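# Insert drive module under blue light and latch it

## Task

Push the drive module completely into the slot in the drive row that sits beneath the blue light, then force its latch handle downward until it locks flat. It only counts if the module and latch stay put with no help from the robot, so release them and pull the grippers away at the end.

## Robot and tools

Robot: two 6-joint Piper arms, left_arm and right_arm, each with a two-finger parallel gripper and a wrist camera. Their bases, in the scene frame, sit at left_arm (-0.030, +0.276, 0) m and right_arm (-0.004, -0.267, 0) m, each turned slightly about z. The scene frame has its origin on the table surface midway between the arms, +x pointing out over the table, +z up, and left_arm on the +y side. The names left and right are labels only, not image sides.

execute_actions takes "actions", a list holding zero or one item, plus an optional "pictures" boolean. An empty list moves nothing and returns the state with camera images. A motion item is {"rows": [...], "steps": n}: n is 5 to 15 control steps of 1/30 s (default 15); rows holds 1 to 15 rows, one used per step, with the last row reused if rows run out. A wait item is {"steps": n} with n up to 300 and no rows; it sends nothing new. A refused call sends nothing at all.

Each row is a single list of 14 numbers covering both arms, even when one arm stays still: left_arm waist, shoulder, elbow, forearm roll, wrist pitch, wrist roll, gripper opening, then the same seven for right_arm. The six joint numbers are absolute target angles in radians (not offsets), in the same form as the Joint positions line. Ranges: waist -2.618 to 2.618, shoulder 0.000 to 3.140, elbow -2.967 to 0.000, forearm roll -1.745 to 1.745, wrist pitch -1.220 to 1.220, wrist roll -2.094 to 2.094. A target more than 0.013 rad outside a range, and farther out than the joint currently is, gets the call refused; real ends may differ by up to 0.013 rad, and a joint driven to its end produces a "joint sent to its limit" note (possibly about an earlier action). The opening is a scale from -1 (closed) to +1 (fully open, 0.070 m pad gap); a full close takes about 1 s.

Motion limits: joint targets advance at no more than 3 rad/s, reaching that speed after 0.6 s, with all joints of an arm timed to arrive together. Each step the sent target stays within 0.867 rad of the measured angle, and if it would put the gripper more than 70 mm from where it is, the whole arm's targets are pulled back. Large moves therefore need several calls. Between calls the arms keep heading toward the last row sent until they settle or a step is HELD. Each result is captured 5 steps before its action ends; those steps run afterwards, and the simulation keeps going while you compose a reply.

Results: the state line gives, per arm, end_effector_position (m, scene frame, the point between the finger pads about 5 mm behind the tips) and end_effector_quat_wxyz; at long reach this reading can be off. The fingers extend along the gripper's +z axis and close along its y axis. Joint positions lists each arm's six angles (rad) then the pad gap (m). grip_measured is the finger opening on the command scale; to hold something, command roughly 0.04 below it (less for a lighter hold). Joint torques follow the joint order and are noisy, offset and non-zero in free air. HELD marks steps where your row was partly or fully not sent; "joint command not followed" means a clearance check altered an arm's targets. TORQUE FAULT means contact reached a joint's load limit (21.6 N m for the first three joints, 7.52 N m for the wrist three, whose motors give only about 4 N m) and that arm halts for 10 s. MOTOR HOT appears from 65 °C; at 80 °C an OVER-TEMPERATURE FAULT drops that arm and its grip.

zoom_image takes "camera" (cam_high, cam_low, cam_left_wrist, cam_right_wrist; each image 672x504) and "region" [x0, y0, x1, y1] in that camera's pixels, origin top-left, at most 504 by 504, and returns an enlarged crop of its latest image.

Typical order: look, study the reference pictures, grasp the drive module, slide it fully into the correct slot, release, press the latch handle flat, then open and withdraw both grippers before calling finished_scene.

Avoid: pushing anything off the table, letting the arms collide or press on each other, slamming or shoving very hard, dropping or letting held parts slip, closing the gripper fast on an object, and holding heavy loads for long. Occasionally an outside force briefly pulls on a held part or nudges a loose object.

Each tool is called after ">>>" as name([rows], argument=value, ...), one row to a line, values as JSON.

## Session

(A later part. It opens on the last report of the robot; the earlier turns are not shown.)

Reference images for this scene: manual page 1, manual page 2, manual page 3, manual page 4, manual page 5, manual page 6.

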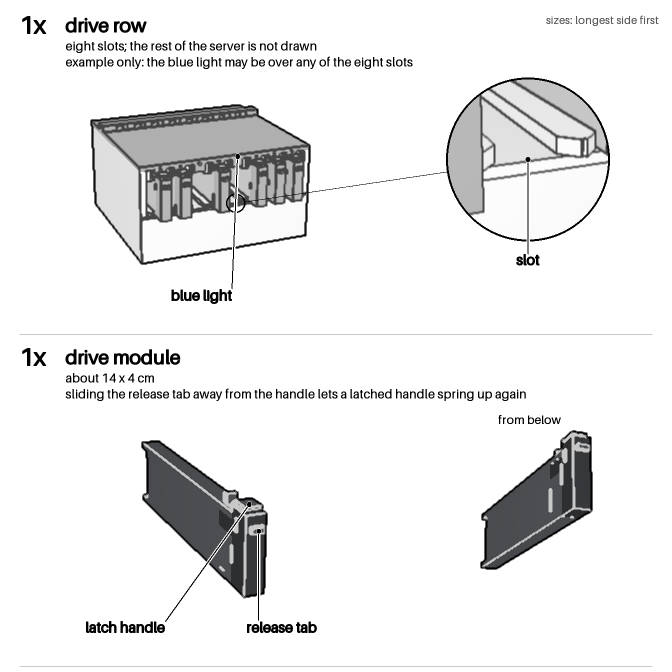

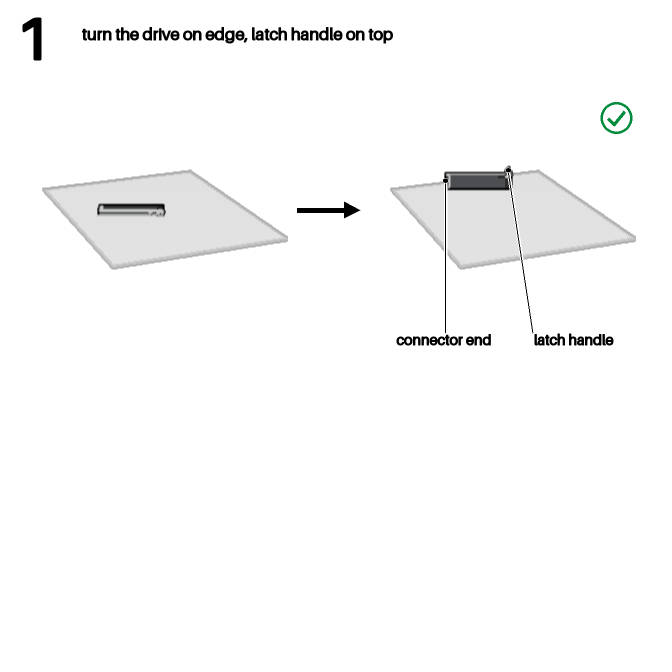

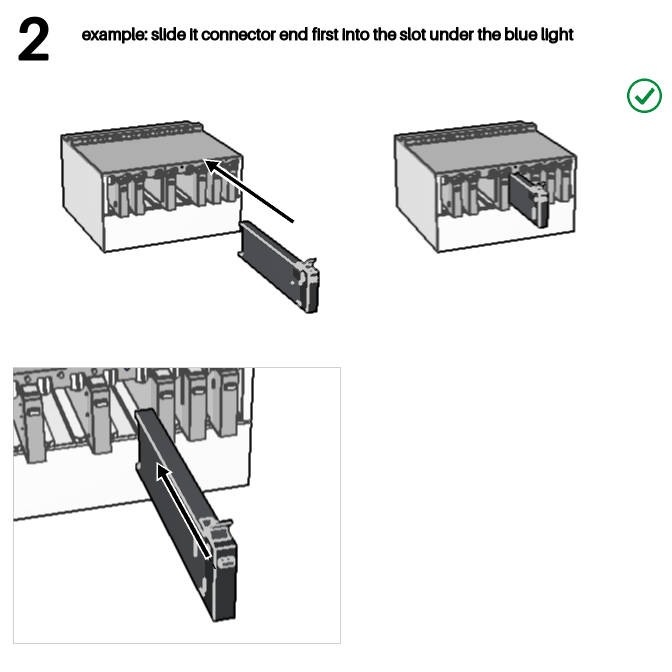

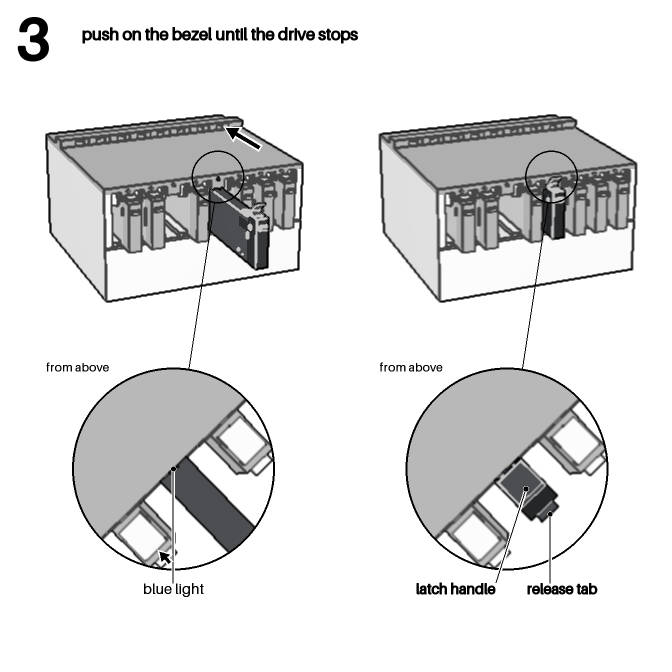

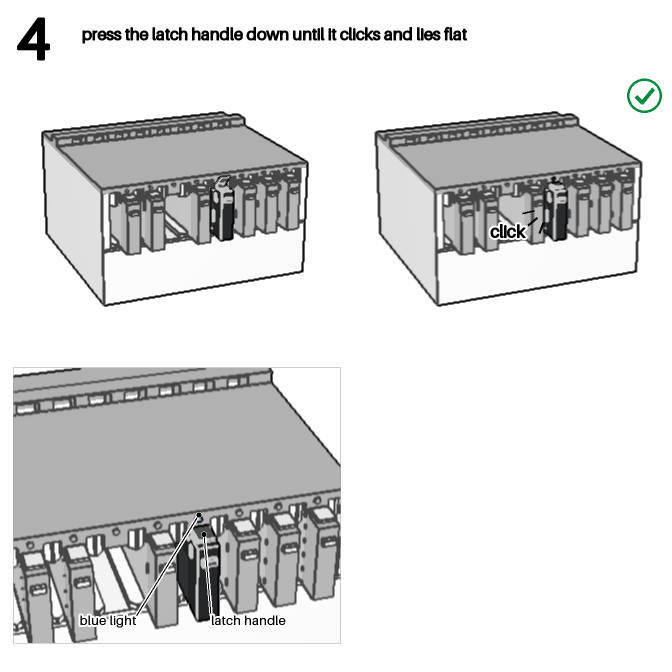

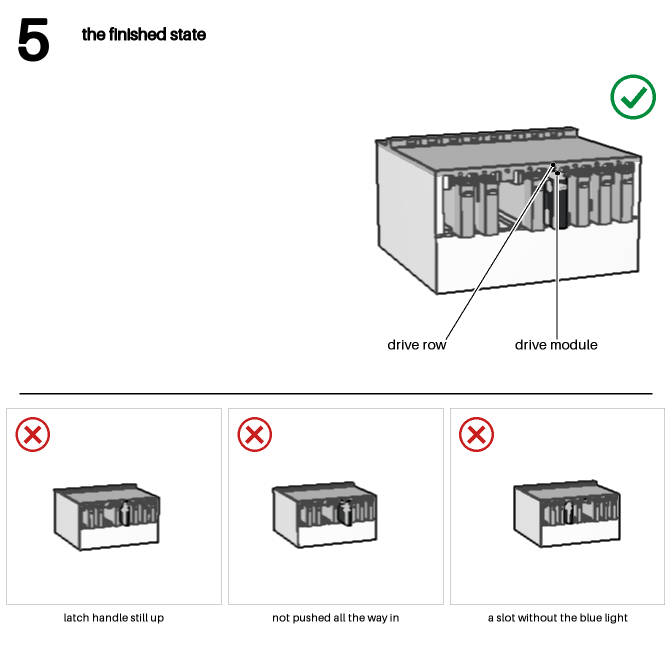

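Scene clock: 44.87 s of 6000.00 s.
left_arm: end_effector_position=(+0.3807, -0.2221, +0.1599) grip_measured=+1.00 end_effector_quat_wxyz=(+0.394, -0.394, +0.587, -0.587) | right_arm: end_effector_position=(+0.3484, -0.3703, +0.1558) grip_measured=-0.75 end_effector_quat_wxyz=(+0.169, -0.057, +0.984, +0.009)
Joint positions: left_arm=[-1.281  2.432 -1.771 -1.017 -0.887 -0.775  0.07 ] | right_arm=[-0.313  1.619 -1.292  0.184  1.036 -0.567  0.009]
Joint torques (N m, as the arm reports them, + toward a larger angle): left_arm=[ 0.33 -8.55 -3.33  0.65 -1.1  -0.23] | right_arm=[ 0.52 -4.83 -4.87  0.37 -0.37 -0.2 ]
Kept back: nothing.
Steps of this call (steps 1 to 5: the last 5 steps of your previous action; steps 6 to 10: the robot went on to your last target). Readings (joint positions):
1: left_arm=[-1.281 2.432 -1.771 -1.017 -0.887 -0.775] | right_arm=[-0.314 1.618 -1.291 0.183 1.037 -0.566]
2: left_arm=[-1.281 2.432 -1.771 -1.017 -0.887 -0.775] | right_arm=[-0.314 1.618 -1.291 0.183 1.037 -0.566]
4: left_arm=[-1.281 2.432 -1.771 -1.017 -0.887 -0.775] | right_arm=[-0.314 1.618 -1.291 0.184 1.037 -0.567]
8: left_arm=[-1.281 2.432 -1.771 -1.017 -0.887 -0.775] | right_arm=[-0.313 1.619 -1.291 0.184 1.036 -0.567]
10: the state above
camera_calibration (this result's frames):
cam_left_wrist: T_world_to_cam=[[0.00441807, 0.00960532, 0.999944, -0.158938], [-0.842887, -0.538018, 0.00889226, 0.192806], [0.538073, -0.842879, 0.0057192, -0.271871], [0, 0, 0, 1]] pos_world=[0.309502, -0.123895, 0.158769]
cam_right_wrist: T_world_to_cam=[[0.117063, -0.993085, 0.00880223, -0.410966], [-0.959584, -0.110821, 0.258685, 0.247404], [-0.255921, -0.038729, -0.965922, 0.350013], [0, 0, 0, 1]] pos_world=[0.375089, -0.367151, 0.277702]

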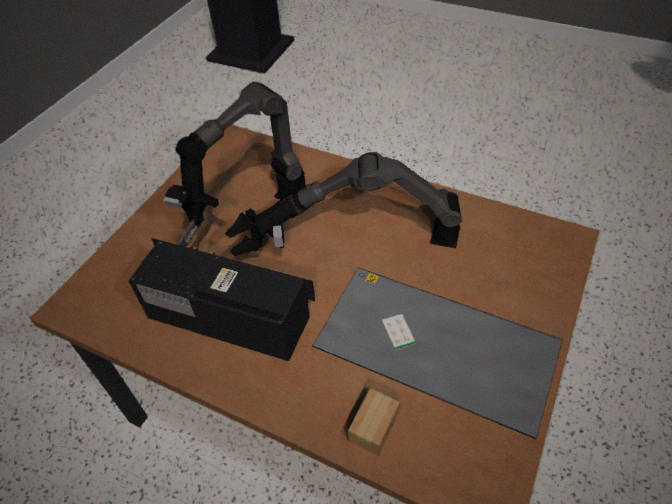

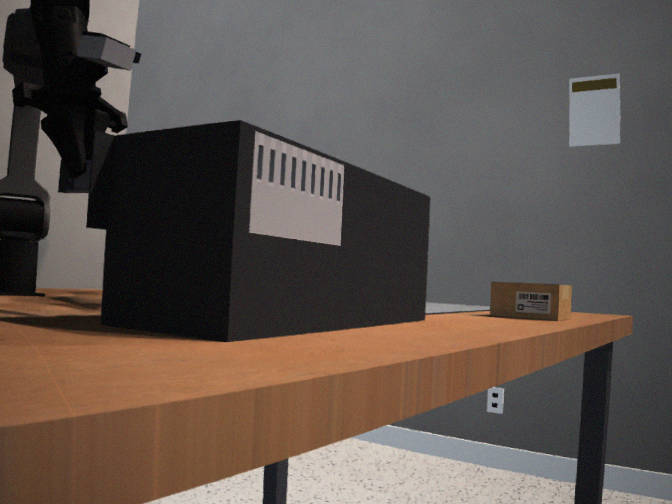

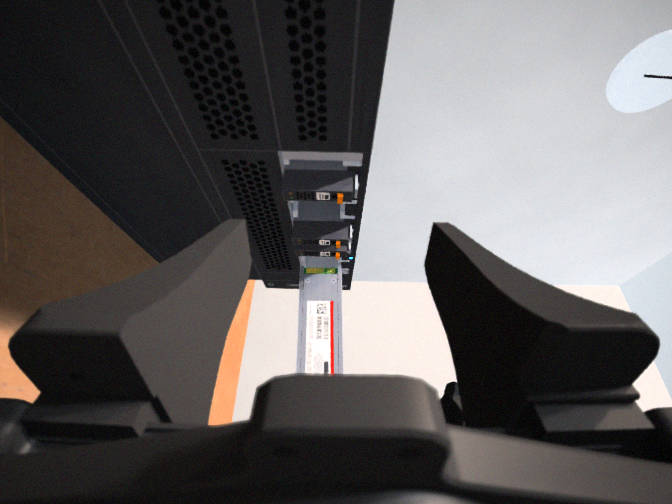

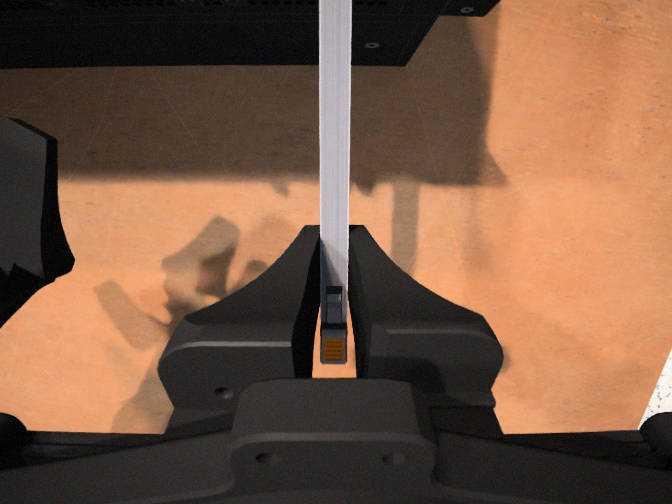

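>>> execute_actions([
  {"rows": [[-1.281,2.432,-1.771,-1.017,-0.887,-0.7745,1,-0.3103,1.6254,-1.3021,0.1831,1.0397,-0.5634,-1],[-1.281,2.432,-1.771,-1.017,-0.887,-0.7745,1,-0.3073,1.6316,-1.3098,0.1819,1.0406,-0.5597,-1],[-1.281,2.432,-1.771,-1.017,-0.887,-0.7745,1,-0.3043,1.6378,-1.3175,0.1807,1.0416,-0.556,-1],[-1.281,2.432,-1.771,-1.017,-0.887,-0.7745,1,-0.3013,1.644,-1.3252,0.1795,1.0425,-0.5523,-1],[-1.281,2.432,-1.771,-1.017,-0.887,-0.7745,1,-0.2998,1.6471,-1.3291,0.1787,1.043,-0.5505,-1],[-1.281,2.432,-1.771,-1.017,-0.887,-0.7745,1,-0.2998,1.6471,-1.3291,0.1787,1.043,-0.5505,-1],[-1.281,2.432,-1.771,-1.017,-0.887,-0.7745,1,-0.2998,1.6471,-1.3291,0.1787,1.043,-0.5505,-1],[-1.281,2.432,-1.771,-1.017,-0.887,-0.7745,1,-0.2983,1.6466,-1.3285,0.1787,1.043,-0.5505,-1],[-1.281,2.432,-1.771,-1.017,-0.887,-0.7745,1,-0.2968,1.6461,-1.3279,0.1787,1.043,-0.5505,-1],[-1.281,2.432,-1.771,-1.017,-0.887,-0.7745,1,-0.2953,1.6456,-1.3273,0.1787,1.043,-0.5505,-1],[-1.281,2.432,-1.771,-1.017,-0.887,-0.7745,1,-0.2938,1.6451,-1.3267,0.1787,1.043,-0.5505,-1],[-1.281,2.432,-1.771,-1.017,-0.887,-0.7745,1,-0.2923,1.6446,-1.3261,0.1787,1.043,-0.5505,-1],[-1.281,2.432,-1.771,-1.017,-0.887,-0.7745,1,-0.2908,1.6441,-1.3255,0.1787,1.043,-0.5505,-1],[-1.281,2.432,-1.771,-1.017,-0.887,-0.7745,1,-0.2893,1.6436,-1.3249,0.1787,1.043,-0.5505,-1],[-1.281,2.432,-1.771,-1.017,-0.887,-0.7745,1,-0.2878,1.6431,-1.3243,0.1787,1.043,-0.5505,-1]], "steps": 15},
])

>>> execute_actions([
  {"steps": 8},
])

Scene clock: 45.80 s of 6000.00 s.
left_arm: end_effector_position=(+0.3807, -0.2221, +0.1599) grip_measured=+1.00 end_effector_quat_wxyz=(+0.394, -0.394, +0.587, -0.587) | right_arm: end_effector_position=(+0.3567, -0.3689, +0.1559) grip_measured=-0.75 end_effector_quat_wxyz=(+0.166, -0.059, +0.984, +0.009)
Joint positions: left_arm=[-1.281  2.432 -1.771 -1.017 -0.887 -0.775  0.07 ] | right_arm=[-0.298  1.648 -1.329  0.176  1.048 -0.55   0.009]
Joint torques (N m, as the arm reports them, + toward a larger angle): left_arm=[ 0.39 -8.49 -3.26  0.63 -1.09 -0.25] | right_arm=[ 3.2  -5.89 -4.26  0.91 -1.31 -0.12]
Steps of this call (steps 1 to 15: the robot went on to your last target; steps 16 to 18: nothing new was sent; steps 19 to 28: the first 10 steps of this action). Readings (joint positions):
19: left_arm=[-1.281 2.432 -1.771 -1.017 -0.887 -0.775] | right_arm=[-0.313 1.619 -1.292 0.184 1.036 -0.567]
20: left_arm=[-1.281 2.432 -1.771 -1.017 -0.887 -0.775] | right_arm=[-0.312 1.621 -1.295 0.184 1.037 -0.567]
22: left_arm=[-1.281 2.432 -1.771 -1.017 -0.887 -0.775] | right_arm=[-0.306 1.635 -1.315 0.183 1.040 -0.559]
26: left_arm=[-1.281 2.432 -1.771 -1.017 -0.887 -0.775] | right_arm=[-0.300 1.648 -1.329 0.177 1.048 -0.550]
28: the state above

Scene clock: 46.07 s of 6000.00 s.
left_arm: end_effector_position=(+0.3807, -0.2221, +0.1599) grip_measured=+1.00 end_effector_quat_wxyz=(+0.394, -0.394, +0.587, -0.587) | right_arm: end_effector_position=(+0.3566, -0.3657, +0.1559) grip_measured=-0.73 end_effector_quat_wxyz=(+0.166, -0.062, +0.984, +0.009)
Joint positions: left_arm=[-1.281  2.432 -1.771 -1.017 -0.887 -0.775  0.07 ] | right_arm=[-0.29   1.644 -1.324  0.175  1.046 -0.549  0.009]
Joint torques (N m, as the arm reports them, + toward a larger angle): left_arm=[ 0.48 -8.42 -3.43  0.64 -1.11 -0.24] | right_arm=[ 5.25 -5.88 -4.65  1.72 -1.66 -0.46]
Kept back: nothing.
Steps of this call (steps 1 to 5: the last 5 steps of your previous action; steps 6 to 8: the robot went on to your last target). Readings (joint positions):
1: left_arm=[-1.281 2.432 -1.771 -1.017 -0.887 -0.775] | right_arm=[-0.297 1.647 -1.329 0.175 1.047 -0.550]
2: left_arm=[-1.281 2.432 -1.771 -1.017 -0.887 -0.775] | right_arm=[-0.296 1.647 -1.328 0.175 1.047 -0.550]
4: left_arm=[-1.281 2.432 -1.771 -1.017 -0.887 -0.775] | right_arm=[-0.293 1.645 -1.326 0.175 1.046 -0.549]
8: the state above

>>> execute_actions([
  {"rows": [[-1.281,2.432,-1.771,-1.017,-0.887,-0.7745,1,-0.3043,1.6254,-1.3021,0.1831,1.0397,-0.5634,-1]], "steps": 15},
])

>>> execute_actions([
  {"steps": 10},
], pictures=true)

>>> zoom_image(camera="cam_left_wrist", region=[260,210,420,370])

Scene clock: 46.60 s of 6000.00 s.
left_arm: end_effector_position=(+0.3807, -0.2221, +0.1599) grip_measured=+1.00 end_effector_quat_wxyz=(+0.394, -0.394, +0.587, -0.587) | right_arm: end_effector_position=(+0.3531, -0.3669, +0.1578) grip_measured=-0.75 end_effector_quat_wxyz=(+0.173, -0.061, +0.983, +0.010)
Joint positions: left_arm=[-1.281  2.432 -1.771 -1.017 -0.887 -0.775  0.07 ] | right_arm=[-0.302  1.624 -1.304  0.188  1.035 -0.565  0.009]
Joint torques (N m, as the arm reports them, + toward a larger angle): left_arm=[ 0.3  -8.42 -3.34  0.64 -1.06 -0.24] | right_arm=[-0.94 -5.32 -3.12  0.03 -0.12  0.08]
Steps of this call (steps 1 to 6: the robot went on to your last target; steps 7 to 16: the first 10 steps of this action). Readings (joint positions):
7: left_arm=[-1.281 2.432 -1.771 -1.017 -0.887 -0.775] | right_arm=[-0.289 1.643 -1.323 0.176 1.045 -0.549]
8: left_arm=[-1.281 2.432 -1.771 -1.017 -0.887 -0.775] | right_arm=[-0.290 1.641 -1.321 0.178 1.043 -0.551]
10: left_arm=[-1.281 2.432 -1.771 -1.017 -0.887 -0.775] | right_arm=[-0.299 1.627 -1.306 0.191 1.032 -0.565]
14: left_arm=[-1.281 2.432 -1.771 -1.017 -0.887 -0.775] | right_arm=[-0.301 1.624 -1.304 0.190 1.033 -0.566]
16: the state above

Scene clock: 46.93 s of 6000.00 s.
left_arm: end_effector_position=(+0.3807, -0.2221, +0.1599) grip_measured=+1.00 end_effector_quat_wxyz=(+0.394, -0.394, +0.587, -0.587) | right_arm: end_effector_position=(+0.3514, -0.3679, +0.1569) grip_measured=-0.75 end_effector_quat_wxyz=(+0.170, -0.060, +0.984, +0.010)
Joint positions: left_arm=[-1.281  2.432 -1.771 -1.017 -0.887 -0.775  0.07 ] | right_arm=[-0.304  1.624 -1.302  0.184  1.039 -0.564  0.009]
Joint torques (N m, as the arm reports them, + toward a larger angle): left_arm=[ 0.38 -8.42 -3.49  0.63 -1.07 -0.22] | right_arm=[-0.87 -4.89 -3.18 -0.02 -0.08  0.06]
Kept back: nothing.
Steps of this call (steps 1 to 5: the last 5 steps of your previous action; steps 6 to 10: the robot went on to your last target). Readings (joint positions):
1: left_arm=[-1.281 2.432 -1.771 -1.017 -0.887 -0.775] | right_arm=[-0.302 1.624 -1.304 0.187 1.036 -0.565]
2: left_arm=[-1.281 2.432 -1.771 -1.017 -0.887 -0.775] | right_arm=[-0.303 1.624 -1.303 0.186 1.037 -0.565]
4: left_arm=[-1.281 2.432 -1.771 -1.017 -0.887 -0.775] | right_arm=[-0.303 1.624 -1.303 0.185 1.038 -0.564]
8: left_arm=[-1.281 2.432 -1.771 -1.017 -0.887 -0.775] | right_arm=[-0.304 1.624 -1.302 0.184 1.039 -0.564]
10: the state above
camera_calibration (this result's frames):
cam_left_wrist: T_world_to_cam=[[0.00441772, 0.00960525, 0.999944, -0.158938], [-0.842887, -0.538018, 0.00889192, 0.192806], [0.538073, -0.842879, 0.00571932, -0.271871], [0, 0, 0, 1]] pos_world=[0.309502, -0.123895, 0.158769]
cam_right_wrist: T_world_to_cam=[[0.123805, -0.992263, 0.00927103, -0.411072], [-0.959325, -0.117296, 0.256782, 0.248088], [-0.253708, -0.0406849, -0.966425, 0.350568], [0, 0, 0, 1]] pos_world=[0.377831, -0.364529, 0.278905]

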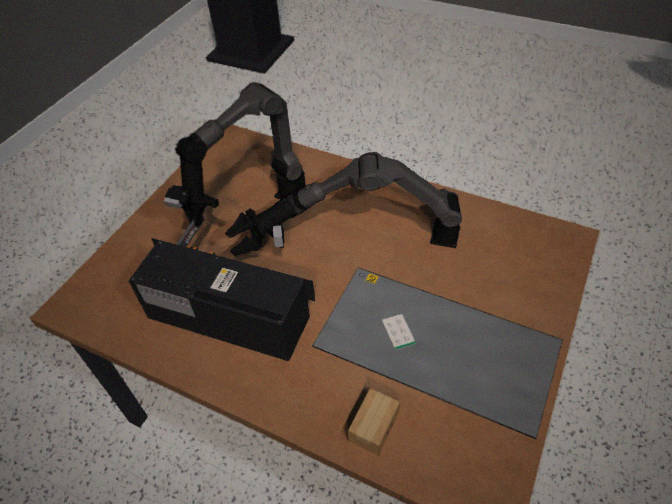

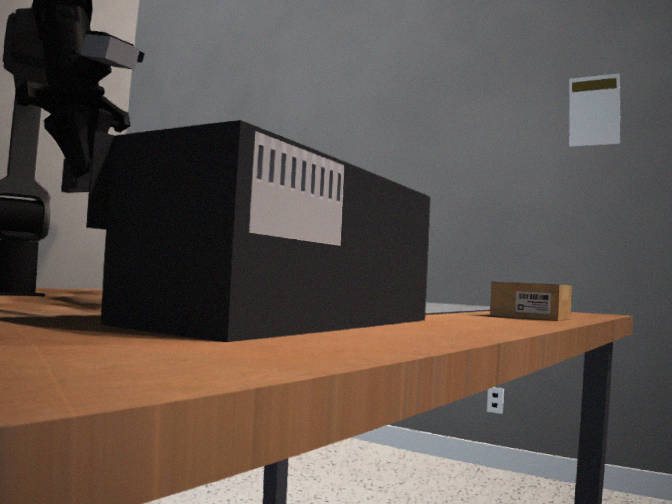

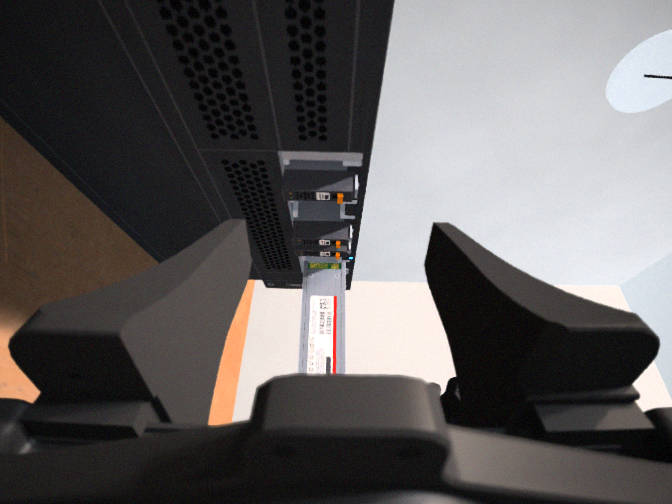

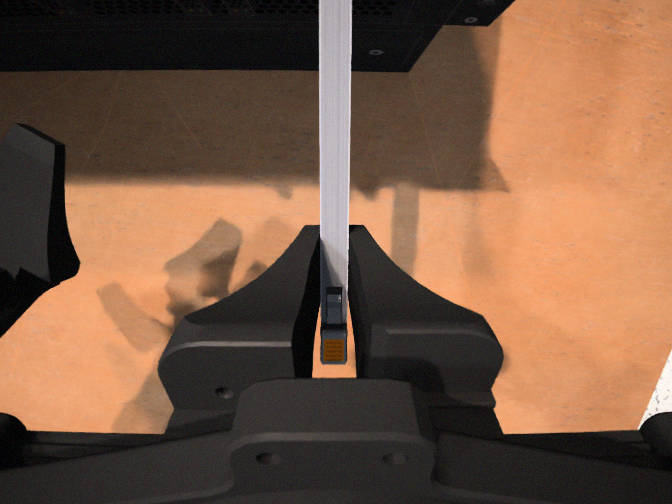

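Region (260, 210, 420, 370) of cam_left_wrist's 672x504 image, scaled by 3.150, with more detail than that image has.

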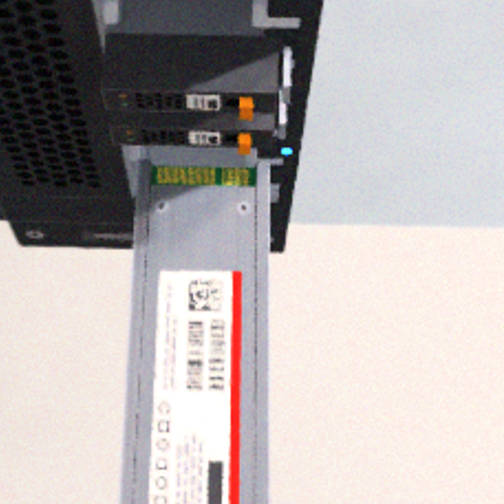

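>>> execute_actions([
  {"rows": [[-1.281,2.432,-1.771,-1.017,-0.887,-0.7745,1,-0.276,1.6257,-1.3019,0.1713,1.0504,-0.5547,-1]], "steps": 15},
])

>>> execute_actions([
  {"steps": 10},
], pictures=true)

>>> zoom_image(camera="cam_left_wrist", region=[260,210,420,370])

>>> zoom_image(camera="cam_right_wrist", region=[140,0,420,50])

Scene clock: 47.70 s of 6000.00 s.
left_arm: end_effector_position=(+0.3807, -0.2221, +0.1599) grip_measured=+1.00 end_effector_quat_wxyz=(+0.394, -0.394, +0.587, -0.587) | right_arm: end_effector_position=(+0.3508, -0.3586, +0.1551) grip_measured=-0.75 end_effector_quat_wxyz=(+0.161, -0.073, +0.984, +0.011)
Joint positions: left_arm=[-1.281  2.432 -1.771 -1.017 -0.887 -0.775  0.07 ] | right_arm=[-0.275  1.626 -1.302  0.171  1.052 -0.554  0.009]
Joint torques (N m, as the arm reports them, + toward a larger angle): left_arm=[ 0.39 -8.44 -3.35  0.63 -1.08 -0.22] | right_arm=[-0.76 -5.01 -3.22  0.05 -0.35 -0.07]
Steps of this call (steps 1 to 13: the robot went on to your last target; steps 14 to 23: the first 10 steps of this action). Readings (joint positions):
14: left_arm=[-1.281 2.432 -1.771 -1.017 -0.887 -0.775] | right_arm=[-0.304 1.625 -1.302 0.183 1.040 -0.563]
15: left_arm=[-1.281 2.432 -1.771 -1.017 -0.887 -0.775] | right_arm=[-0.302 1.625 -1.302 0.181 1.041 -0.562]
17: left_arm=[-1.281 2.432 -1.771 -1.017 -0.887 -0.775] | right_arm=[-0.281 1.626 -1.302 0.173 1.049 -0.556]
21: left_arm=[-1.281 2.432 -1.771 -1.017 -0.887 -0.775] | right_arm=[-0.275 1.626 -1.302 0.171 1.052 -0.554]
23: the state above

Scene clock: 48.03 s of 6000.00 s.
left_arm: end_effector_position=(+0.3807, -0.2221, +0.1599) grip_measured=+1.00 end_effector_quat_wxyz=(+0.394, -0.394, +0.587, -0.587) | right_arm: end_effector_position=(+0.3509, -0.3589, +0.1552) grip_measured=-0.75 end_effector_quat_wxyz=(+0.161, -0.072, +0.984, +0.011)
Joint positions: left_arm=[-1.281  2.432 -1.771 -1.017 -0.887 -0.775  0.07 ] | right_arm=[-0.276  1.626 -1.302  0.171  1.051 -0.554  0.009]
Joint torques (N m, as the arm reports them, + toward a larger angle): left_arm=[ 0.36 -8.47 -3.41  0.64 -1.08 -0.24] | right_arm=[-0.89 -4.99 -3.3   0.06 -0.34 -0.17]
Kept back: nothing.
Steps of this call (steps 1 to 5: the last 5 steps of your previous action; steps 6 to 10: the robot went on to your last target). Readings (joint positions):
1: left_arm=[-1.281 2.432 -1.771 -1.017 -0.887 -0.775] | right_arm=[-0.276 1.626 -1.302 0.171 1.052 -0.554]
2: left_arm=[-1.281 2.432 -1.771 -1.017 -0.887 -0.775] | right_arm=[-0.276 1.626 -1.302 0.171 1.051 -0.554]
4: left_arm=[-1.281 2.432 -1.771 -1.017 -0.887 -0.775] | right_arm=[-0.276 1.626 -1.302 0.171 1.051 -0.554]
8: left_arm=[-1.281 2.432 -1.771 -1.017 -0.887 -0.775] | right_arm=[-0.276 1.626 -1.302 0.171 1.051 -0.554]
10: the state above
camera_calibration (this result's frames):
cam_left_wrist: T_world_to_cam=[[0.00441774, 0.00960535, 0.999944, -0.158938], [-0.842887, -0.538018, 0.008892, 0.192806], [0.538073, -0.842879, 0.0057194, -0.271871], [0, 0, 0, 1]] pos_world=[0.309502, -0.123895, 0.158769]
cam_right_wrist: T_world_to_cam=[[0.147727, -0.988977, 0.0100865, -0.409452], [-0.951805, -0.139388, 0.273198, 0.236001], [-0.268781, -0.0499592, -0.961905, 0.350359], [0, 0, 0, 1]] pos_world=[0.379283, -0.35454, 0.276667]

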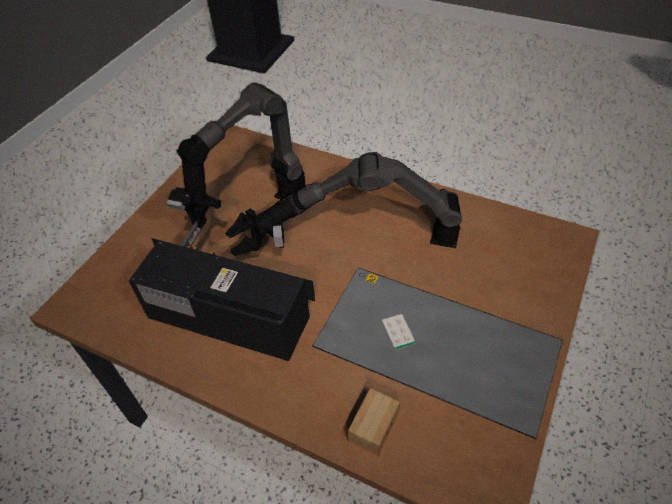

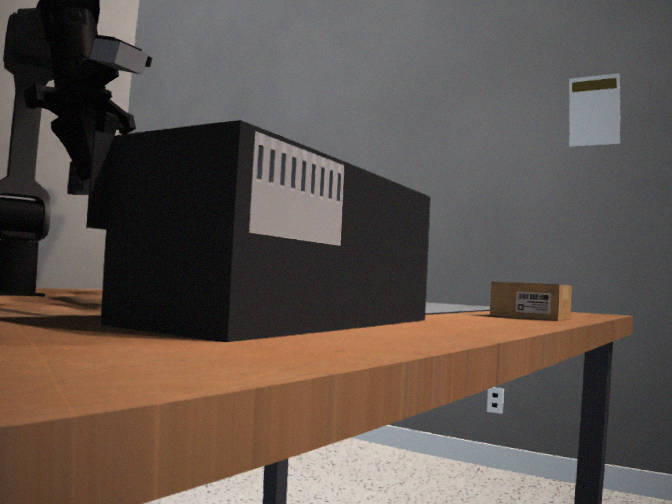

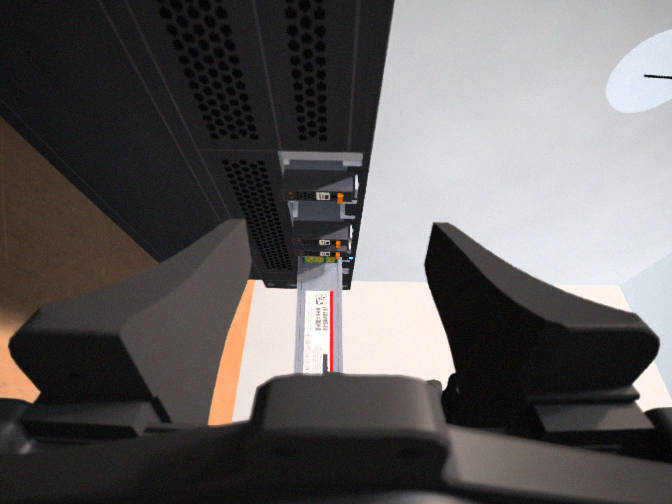

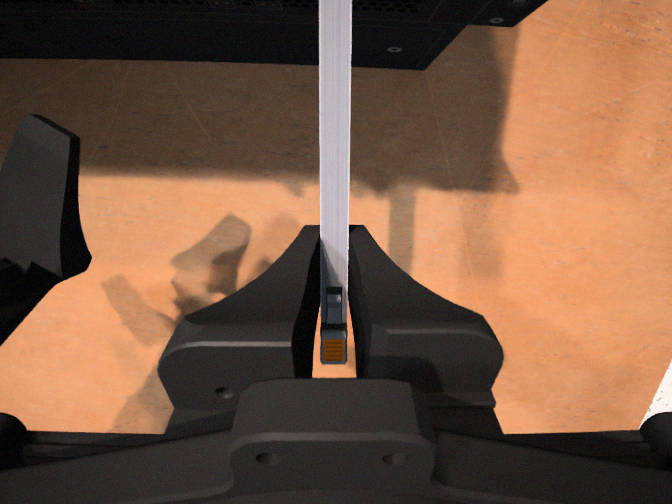

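Region (260, 210, 420, 370) of cam_left_wrist's 672x504 image, scaled by 3.150, with more detail than that image has.

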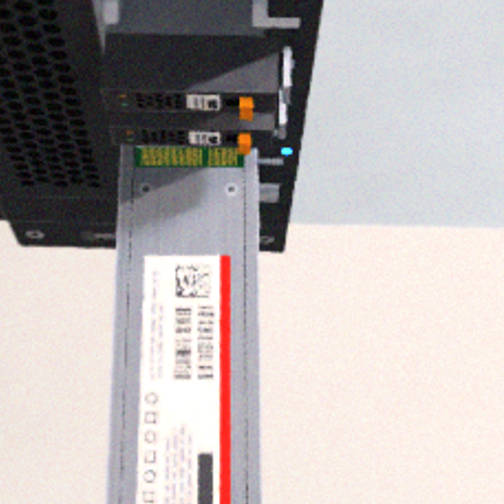

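Region (140, 0, 420, 50) of cam_right_wrist's 672x504 image, scaled by 1.800, with more detail than that image has; it fills the top 90 rows of this view, and the rest is white.

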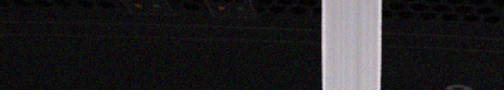

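>>> execute_actions([
  {"rows": [[-1.281,2.432,-1.771,-1.017,-0.887,-0.7745,1,-0.2745,1.6288,-1.3058,0.1707,1.0509,-0.5529,-1],[-1.281,2.432,-1.771,-1.017,-0.887,-0.7745,1,-0.273,1.6319,-1.3096,0.1701,1.0513,-0.551,-1],[-1.281,2.432,-1.771,-1.017,-0.887,-0.7745,1,-0.2715,1.635,-1.3135,0.1695,1.0518,-0.5492,-1],[-1.281,2.432,-1.771,-1.017,-0.887,-0.7745,1,-0.27,1.6381,-1.3173,0.1689,1.0522,-0.5473,-1],[-1.281,2.432,-1.771,-1.017,-0.887,-0.7745,1,-0.2685,1.6412,-1.3212,0.1683,1.0527,-0.5455,-1],[-1.281,2.432,-1.771,-1.017,-0.887,-0.7745,1,-0.267,1.6443,-1.325,0.1677,1.0532,-0.5436,-1],[-1.281,2.432,-1.771,-1.017,-0.887,-0.7745,1,-0.2655,1.6474,-1.3289,0.1671,1.0536,-0.5418,-1]], "steps": 12},
])

>>> execute_actions([
  {"steps": 4},
])

Scene clock: 48.80 s of 6000.00 s.
left_arm: end_effector_position=(+0.3807, -0.2221, +0.1599) grip_measured=+1.00 end_effector_quat_wxyz=(+0.394, -0.394, +0.587, -0.587) | right_arm: end_effector_position=(+0.3560, -0.3586, +0.1545) grip_measured=-0.75 end_effector_quat_wxyz=(+0.159, -0.072, +0.984, +0.010)
Joint positions: left_arm=[-1.281  2.432 -1.771 -1.017 -0.887 -0.775  0.07 ] | right_arm=[-0.268  1.644 -1.323  0.166  1.055 -0.544  0.009]
Joint torques (N m, as the arm reports them, + toward a larger angle): left_arm=[ 0.43 -8.28 -3.41  0.64 -1.09 -0.26] | right_arm=[ 1.81 -4.72 -5.75  0.48 -0.97  0.05]
Steps of this call (steps 1 to 15: the robot went on to your last target; step 16: nothing new was sent; steps 17 to 23: the first 7 steps of this action). Readings (joint positions):
17: left_arm=[-1.281 2.432 -1.771 -1.017 -0.887 -0.775] | right_arm=[-0.276 1.626 -1.302 0.171 1.050 -0.555]
18: left_arm=[-1.281 2.432 -1.771 -1.017 -0.887 -0.775] | right_arm=[-0.276 1.628 -1.303 0.171 1.050 -0.554]
20: left_arm=[-1.281 2.432 -1.771 -1.017 -0.887 -0.775] | right_arm=[-0.273 1.635 -1.312 0.170 1.050 -0.550]
23: the state above

Scene clock: 48.97 s of 6000.00 s.
left_arm: end_effector_position=(+0.3807, -0.2221, +0.1599) grip_measured=+1.00 end_effector_quat_wxyz=(+0.394, -0.394, +0.587, -0.587) | right_arm: end_effector_position=(+0.3562, -0.3586, +0.1544) grip_measured=-0.75 end_effector_quat_wxyz=(+0.158, -0.073, +0.985, +0.010)
Joint positions: left_arm=[-1.281  2.432 -1.771 -1.017 -0.887 -0.775  0.07 ] | right_arm=[-0.267  1.647 -1.327  0.164  1.059 -0.542  0.009]
Joint torques (N m, as the arm reports them, + toward a larger angle): left_arm=[ 0.29 -8.47 -3.43  0.64 -1.09 -0.22] | right_arm=[ 2.28 -4.84 -5.8   0.9  -1.51 -0.04]
Kept back: nothing.
Steps of this call (steps 1 to 5: the last 5 steps of your previous action). Readings (joint positions):
1: left_arm=[-1.281 2.432 -1.771 -1.017 -0.887 -0.775] | right_arm=[-0.267 1.647 -1.327 0.164 1.058 -0.542]
2: left_arm=[-1.281 2.432 -1.771 -1.017 -0.887 -0.775] | right_arm=[-0.267 1.647 -1.327 0.164 1.059 -0.542]
4: left_arm=[-1.281 2.432 -1.771 -1.017 -0.887 -0.775] | right_arm=[-0.267 1.647 -1.327 0.164 1.059 -0.542]
5: the state above

>>> execute_actions([
  {"rows": [[-1.281,2.432,-1.771,-1.017,-0.887,-0.7745,1,-0.291,1.6257,-1.3089,0.1713,1.058,-0.5547,-1]], "steps": 15},
])

>>> execute_actions([
  {"steps": 12},
], pictures=true)

>>> zoom_image(camera="cam_left_wrist", region=[260,210,420,370])

Scene clock: 50.17 s of 6000.00 s.
left_arm: end_effector_position=(+0.3807, -0.2221, +0.1599) grip_measured=+1.00 end_effector_quat_wxyz=(+0.394, -0.394, +0.587, -0.587) | right_arm: end_effector_position=(+0.3537, -0.3638, +0.1591) grip_measured=-0.75 end_effector_quat_wxyz=(+0.169, -0.066, +0.983, +0.009)
Joint positions: left_arm=[-1.281  2.432 -1.771 -1.017 -0.887 -0.775  0.07 ] | right_arm=[-0.289  1.626 -1.314  0.177  1.047 -0.556  0.009]
Joint torques (N m, as the arm reports them, + toward a larger angle): left_arm=[ 0.29 -8.6  -3.47  0.62 -1.07 -0.24] | right_arm=[-1.   -5.95 -3.1   0.   -0.12  0.08]
Steps of this call (steps 1 to 15: the robot went on to your last target; steps 16 to 26: nothing new was sent; steps 27 to 36: the first 10 steps of this action). Readings (joint positions):
27: left_arm=[-1.281 2.432 -1.771 -1.017 -0.887 -0.775] | right_arm=[-0.266 1.647 -1.328 0.166 1.058 -0.542]
28: left_arm=[-1.281 2.432 -1.771 -1.017 -0.887 -0.775] | right_arm=[-0.268 1.646 -1.327 0.167 1.057 -0.543]
30: left_arm=[-1.281 2.432 -1.771 -1.017 -0.887 -0.775] | right_arm=[-0.284 1.632 -1.317 0.180 1.045 -0.554]
34: left_arm=[-1.281 2.432 -1.771 -1.017 -0.887 -0.775] | right_arm=[-0.288 1.626 -1.316 0.180 1.042 -0.556]
36: the state above

Scene clock: 50.57 s of 6000.00 s.
left_arm: end_effector_position=(+0.3807, -0.2221, +0.1599) grip_measured=+1.00 end_effector_quat_wxyz=(+0.394, -0.394, +0.587, -0.587) | right_arm: end_effector_position=(+0.3501, -0.3642, +0.1570) grip_measured=-0.75 end_effector_quat_wxyz=(+0.162, -0.066, +0.985, +0.010)
Joint positions: left_arm=[-1.281  2.432 -1.771 -1.017 -0.887 -0.775  0.07 ] | right_arm=[-0.291  1.626 -1.309  0.172  1.057 -0.555  0.009]
Joint torques (N m, as the arm reports them, + toward a larger angle): left_arm=[ 0.51 -8.47 -3.39  0.64 -1.1  -0.21] | right_arm=[-0.78 -6.31 -3.15  0.03 -0.08  0.07]
Kept back: nothing.
Steps of this call (steps 1 to 5: the last 5 steps of your previous action; steps 6 to 12: the robot went on to your last target). Readings (joint positions):
1: left_arm=[-1.281 2.432 -1.771 -1.017 -0.887 -0.775] | right_arm=[-0.289 1.626 -1.313 0.176 1.049 -0.555]
2: left_arm=[-1.281 2.432 -1.771 -1.017 -0.887 -0.775] | right_arm=[-0.289 1.626 -1.312 0.175 1.051 -0.555]
4: left_arm=[-1.281 2.432 -1.771 -1.017 -0.887 -0.775] | right_arm=[-0.290 1.626 -1.311 0.174 1.053 -0.555]
8: left_arm=[-1.281 2.432 -1.771 -1.017 -0.887 -0.775] | right_arm=[-0.291 1.626 -1.310 0.172 1.056 -0.555]
12: the state above
camera_calibration (this result's frames):
cam_left_wrist: T_world_to_cam=[[0.00441791, 0.0096054, 0.999944, -0.158938], [-0.842887, -0.538018, 0.00889217, 0.192806], [0.538073, -0.842879, 0.00571935, -0.271871], [0, 0, 0, 1]] pos_world=[0.309502, -0.123895, 0.158769]
cam_right_wrist: T_world_to_cam=[[0.134526, -0.990859, 0.0100438, -0.410603], [-0.953853, -0.126743, 0.272215, 0.239397], [-0.268454, -0.0462005, -0.962184, 0.352936], [0, 0, 0, 1]] pos_world=[0.378334, -0.360202, 0.278546]

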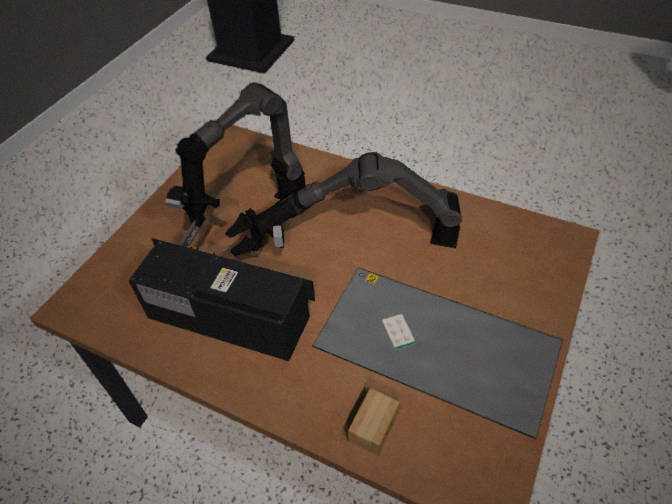

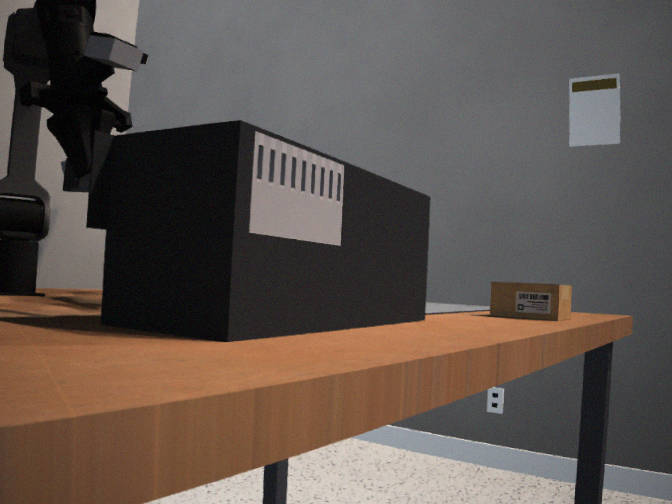

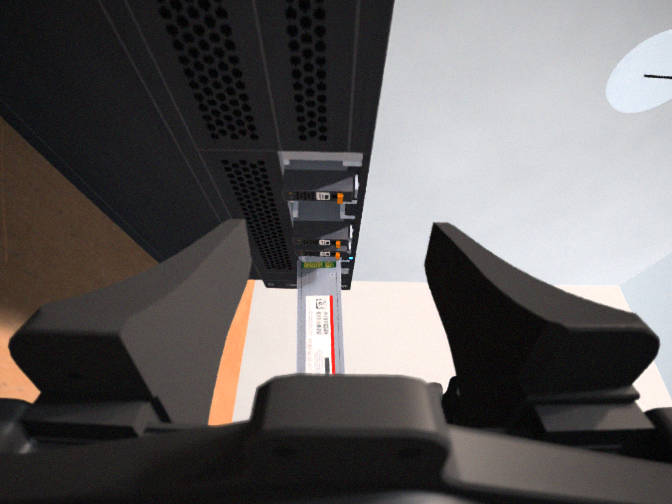

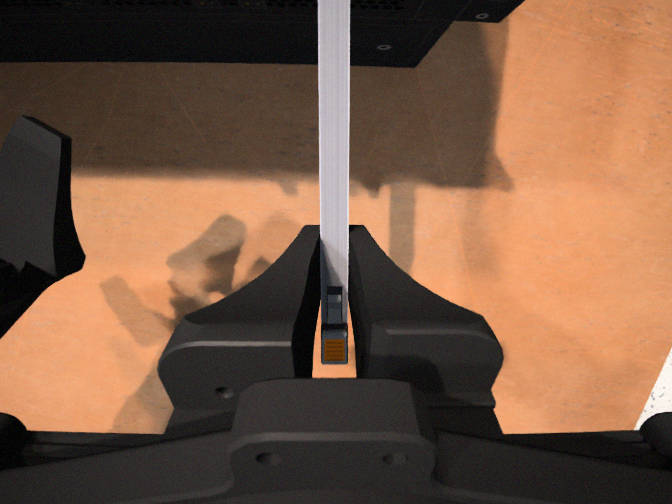

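Region (260, 210, 420, 370) of cam_left_wrist's 672x504 image, scaled by 3.150, with more detail than that image has.

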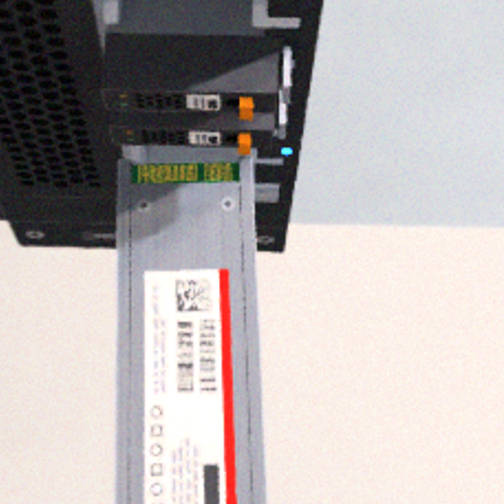

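>>> execute_actions([
  {"rows": [[-1.281,2.432,-1.771,-1.017,-0.887,-0.7745,1,-0.3006,1.6101,-1.2841,0.1955,1.0292,-0.5793,-1]], "steps": 15},
])

>>> execute_actions([
  {"steps": 12},
], pictures=true)

>>> zoom_image(camera="cam_left_wrist", region=[260,210,420,370])

>>> zoom_image(camera="cam_right_wrist", region=[140,0,420,50])

Scene clock: 51.20 s of 6000.00 s.
left_arm: end_effector_position=(+0.3807, -0.2221, +0.1599) grip_measured=+1.00 end_effector_quat_wxyz=(+0.394, -0.394, +0.587, -0.587) | right_arm: end_effector_position=(+0.3496, -0.3638, +0.1574) grip_measured=-0.75 end_effector_quat_wxyz=(+0.175, -0.067, +0.982, +0.012)
Joint positions: left_arm=[-1.281  2.432 -1.771 -1.017 -0.887 -0.775  0.07 ] | right_arm=[-0.301  1.609 -1.282  0.196  1.029 -0.58   0.009]
Joint torques (N m, as the arm reports them, + toward a larger angle): left_arm=[ 0.24 -8.46 -3.42  0.62 -1.1  -0.22] | right_arm=[-0.08 -5.43 -4.48  0.17 -0.08  0.08]
Steps of this call (steps 1 to 9: the robot went on to your last target; steps 10 to 19: the first 10 steps of this action). Readings (joint positions):
10: left_arm=[-1.281 2.432 -1.771 -1.017 -0.887 -0.775] | right_arm=[-0.291 1.626 -1.309 0.171 1.058 -0.555]
11: left_arm=[-1.281 2.432 -1.771 -1.017 -0.887 -0.775] | right_arm=[-0.292 1.624 -1.306 0.173 1.056 -0.557]
13: left_arm=[-1.281 2.432 -1.771 -1.017 -0.887 -0.775] | right_arm=[-0.299 1.613 -1.288 0.190 1.035 -0.574]
17: left_arm=[-1.281 2.432 -1.771 -1.017 -0.887 -0.775] | right_arm=[-0.301 1.609 -1.282 0.196 1.028 -0.580]
19: the state above

Scene clock: 51.60 s of 6000.00 s.
left_arm: end_effector_position=(+0.3807, -0.2221, +0.1599) grip_measured=+1.00 end_effector_quat_wxyz=(+0.394, -0.394, +0.587, -0.587) | right_arm: end_effector_position=(+0.3498, -0.3637, +0.1578) grip_measured=-0.75 end_effector_quat_wxyz=(+0.175, -0.067, +0.982, +0.012)
Joint positions: left_arm=[-1.281  2.432 -1.771 -1.017 -0.887 -0.775  0.07 ] | right_arm=[-0.301  1.609 -1.284  0.196  1.029 -0.579  0.009]
Joint torques (N m, as the arm reports them, + toward a larger angle): left_arm=[ 0.48 -8.3  -3.47  0.61 -1.08 -0.23] | right_arm=[ 0.51 -4.58 -4.74  0.14 -0.08  0.06]
Kept back: nothing.
Steps of this call (steps 1 to 5: the last 5 steps of your previous action; steps 6 to 12: the robot went on to your last target). Readings (joint positions):
1: left_arm=[-1.281 2.432 -1.771 -1.017 -0.887 -0.775] | right_arm=[-0.301 1.609 -1.282 0.196 1.029 -0.580]
2: left_arm=[-1.281 2.432 -1.771 -1.017 -0.887 -0.775] | right_arm=[-0.301 1.609 -1.282 0.196 1.029 -0.580]
4: left_arm=[-1.281 2.432 -1.771 -1.017 -0.887 -0.775] | right_arm=[-0.301 1.609 -1.282 0.196 1.029 -0.580]
8: left_arm=[-1.281 2.432 -1.771 -1.017 -0.887 -0.775] | right_arm=[-0.301 1.609 -1.283 0.196 1.029 -0.579]
12: the state above
camera_calibration (this result's frames):
cam_left_wrist: T_world_to_cam=[[0.00441784, 0.00960522, 0.999944, -0.158938], [-0.842887, -0.538018, 0.00889201, 0.192806], [0.538073, -0.842879, 0.00571924, -0.271871], [0, 0, 0, 1]] pos_world=[0.309502, -0.123895, 0.158769]
cam_right_wrist: T_world_to_cam=[[0.137009, -0.990539, 0.00786993, -0.410546], [-0.96041, -0.130887, 0.245927, 0.243951], [-0.242571, -0.0412525, -0.969256, 0.34749], [0, 0, 0, 1]] pos_world=[0.374832, -0.360397, 0.280044]

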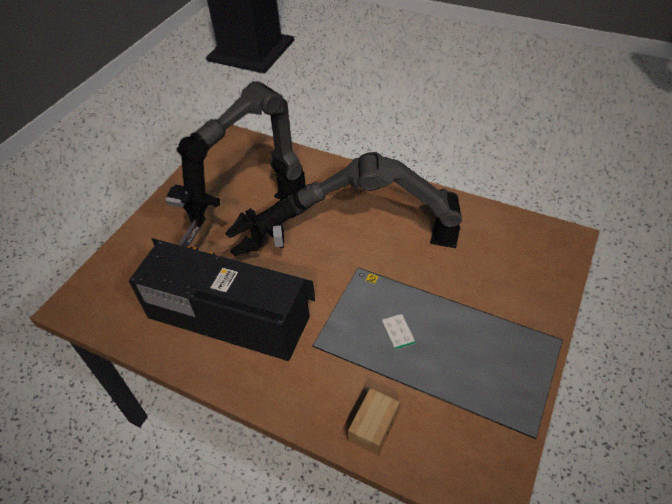

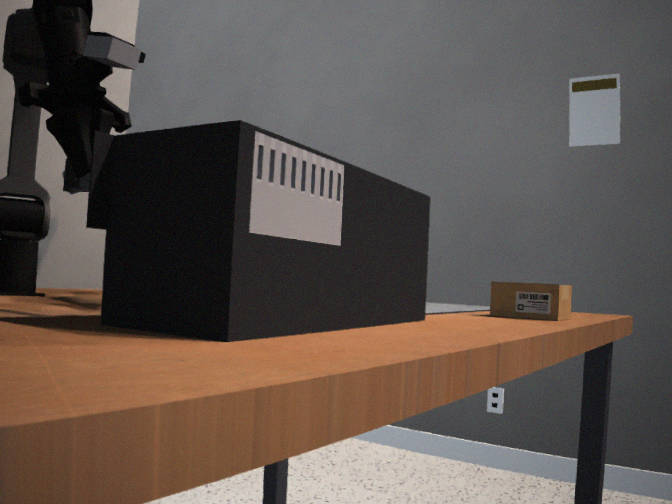

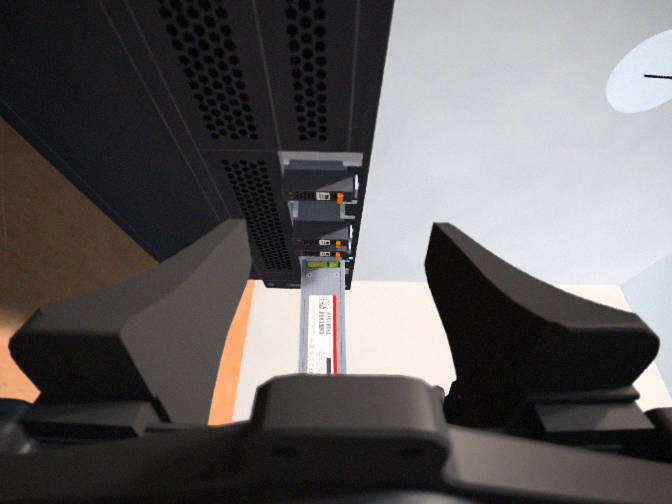

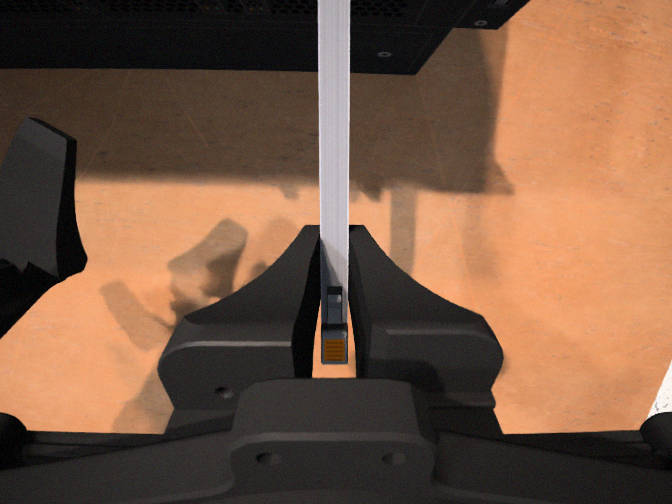

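Region (260, 210, 420, 370) of cam_left_wrist's 672x504 image, scaled by 3.150, with more detail than that image has.

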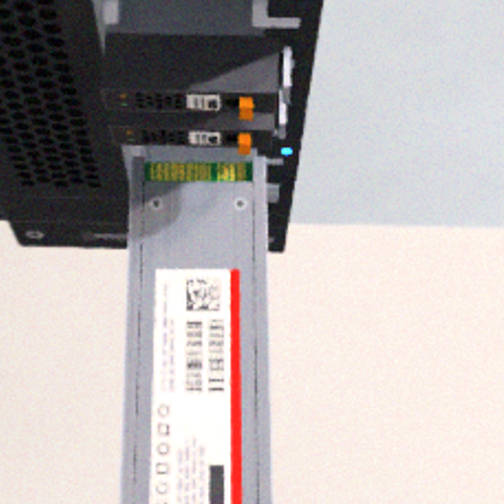

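Region (140, 0, 420, 50) of cam_right_wrist's 672x504 image, scaled by 1.800, with more detail than that image has; it fills the top 90 rows of this view, and the rest is white.

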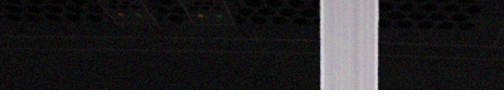

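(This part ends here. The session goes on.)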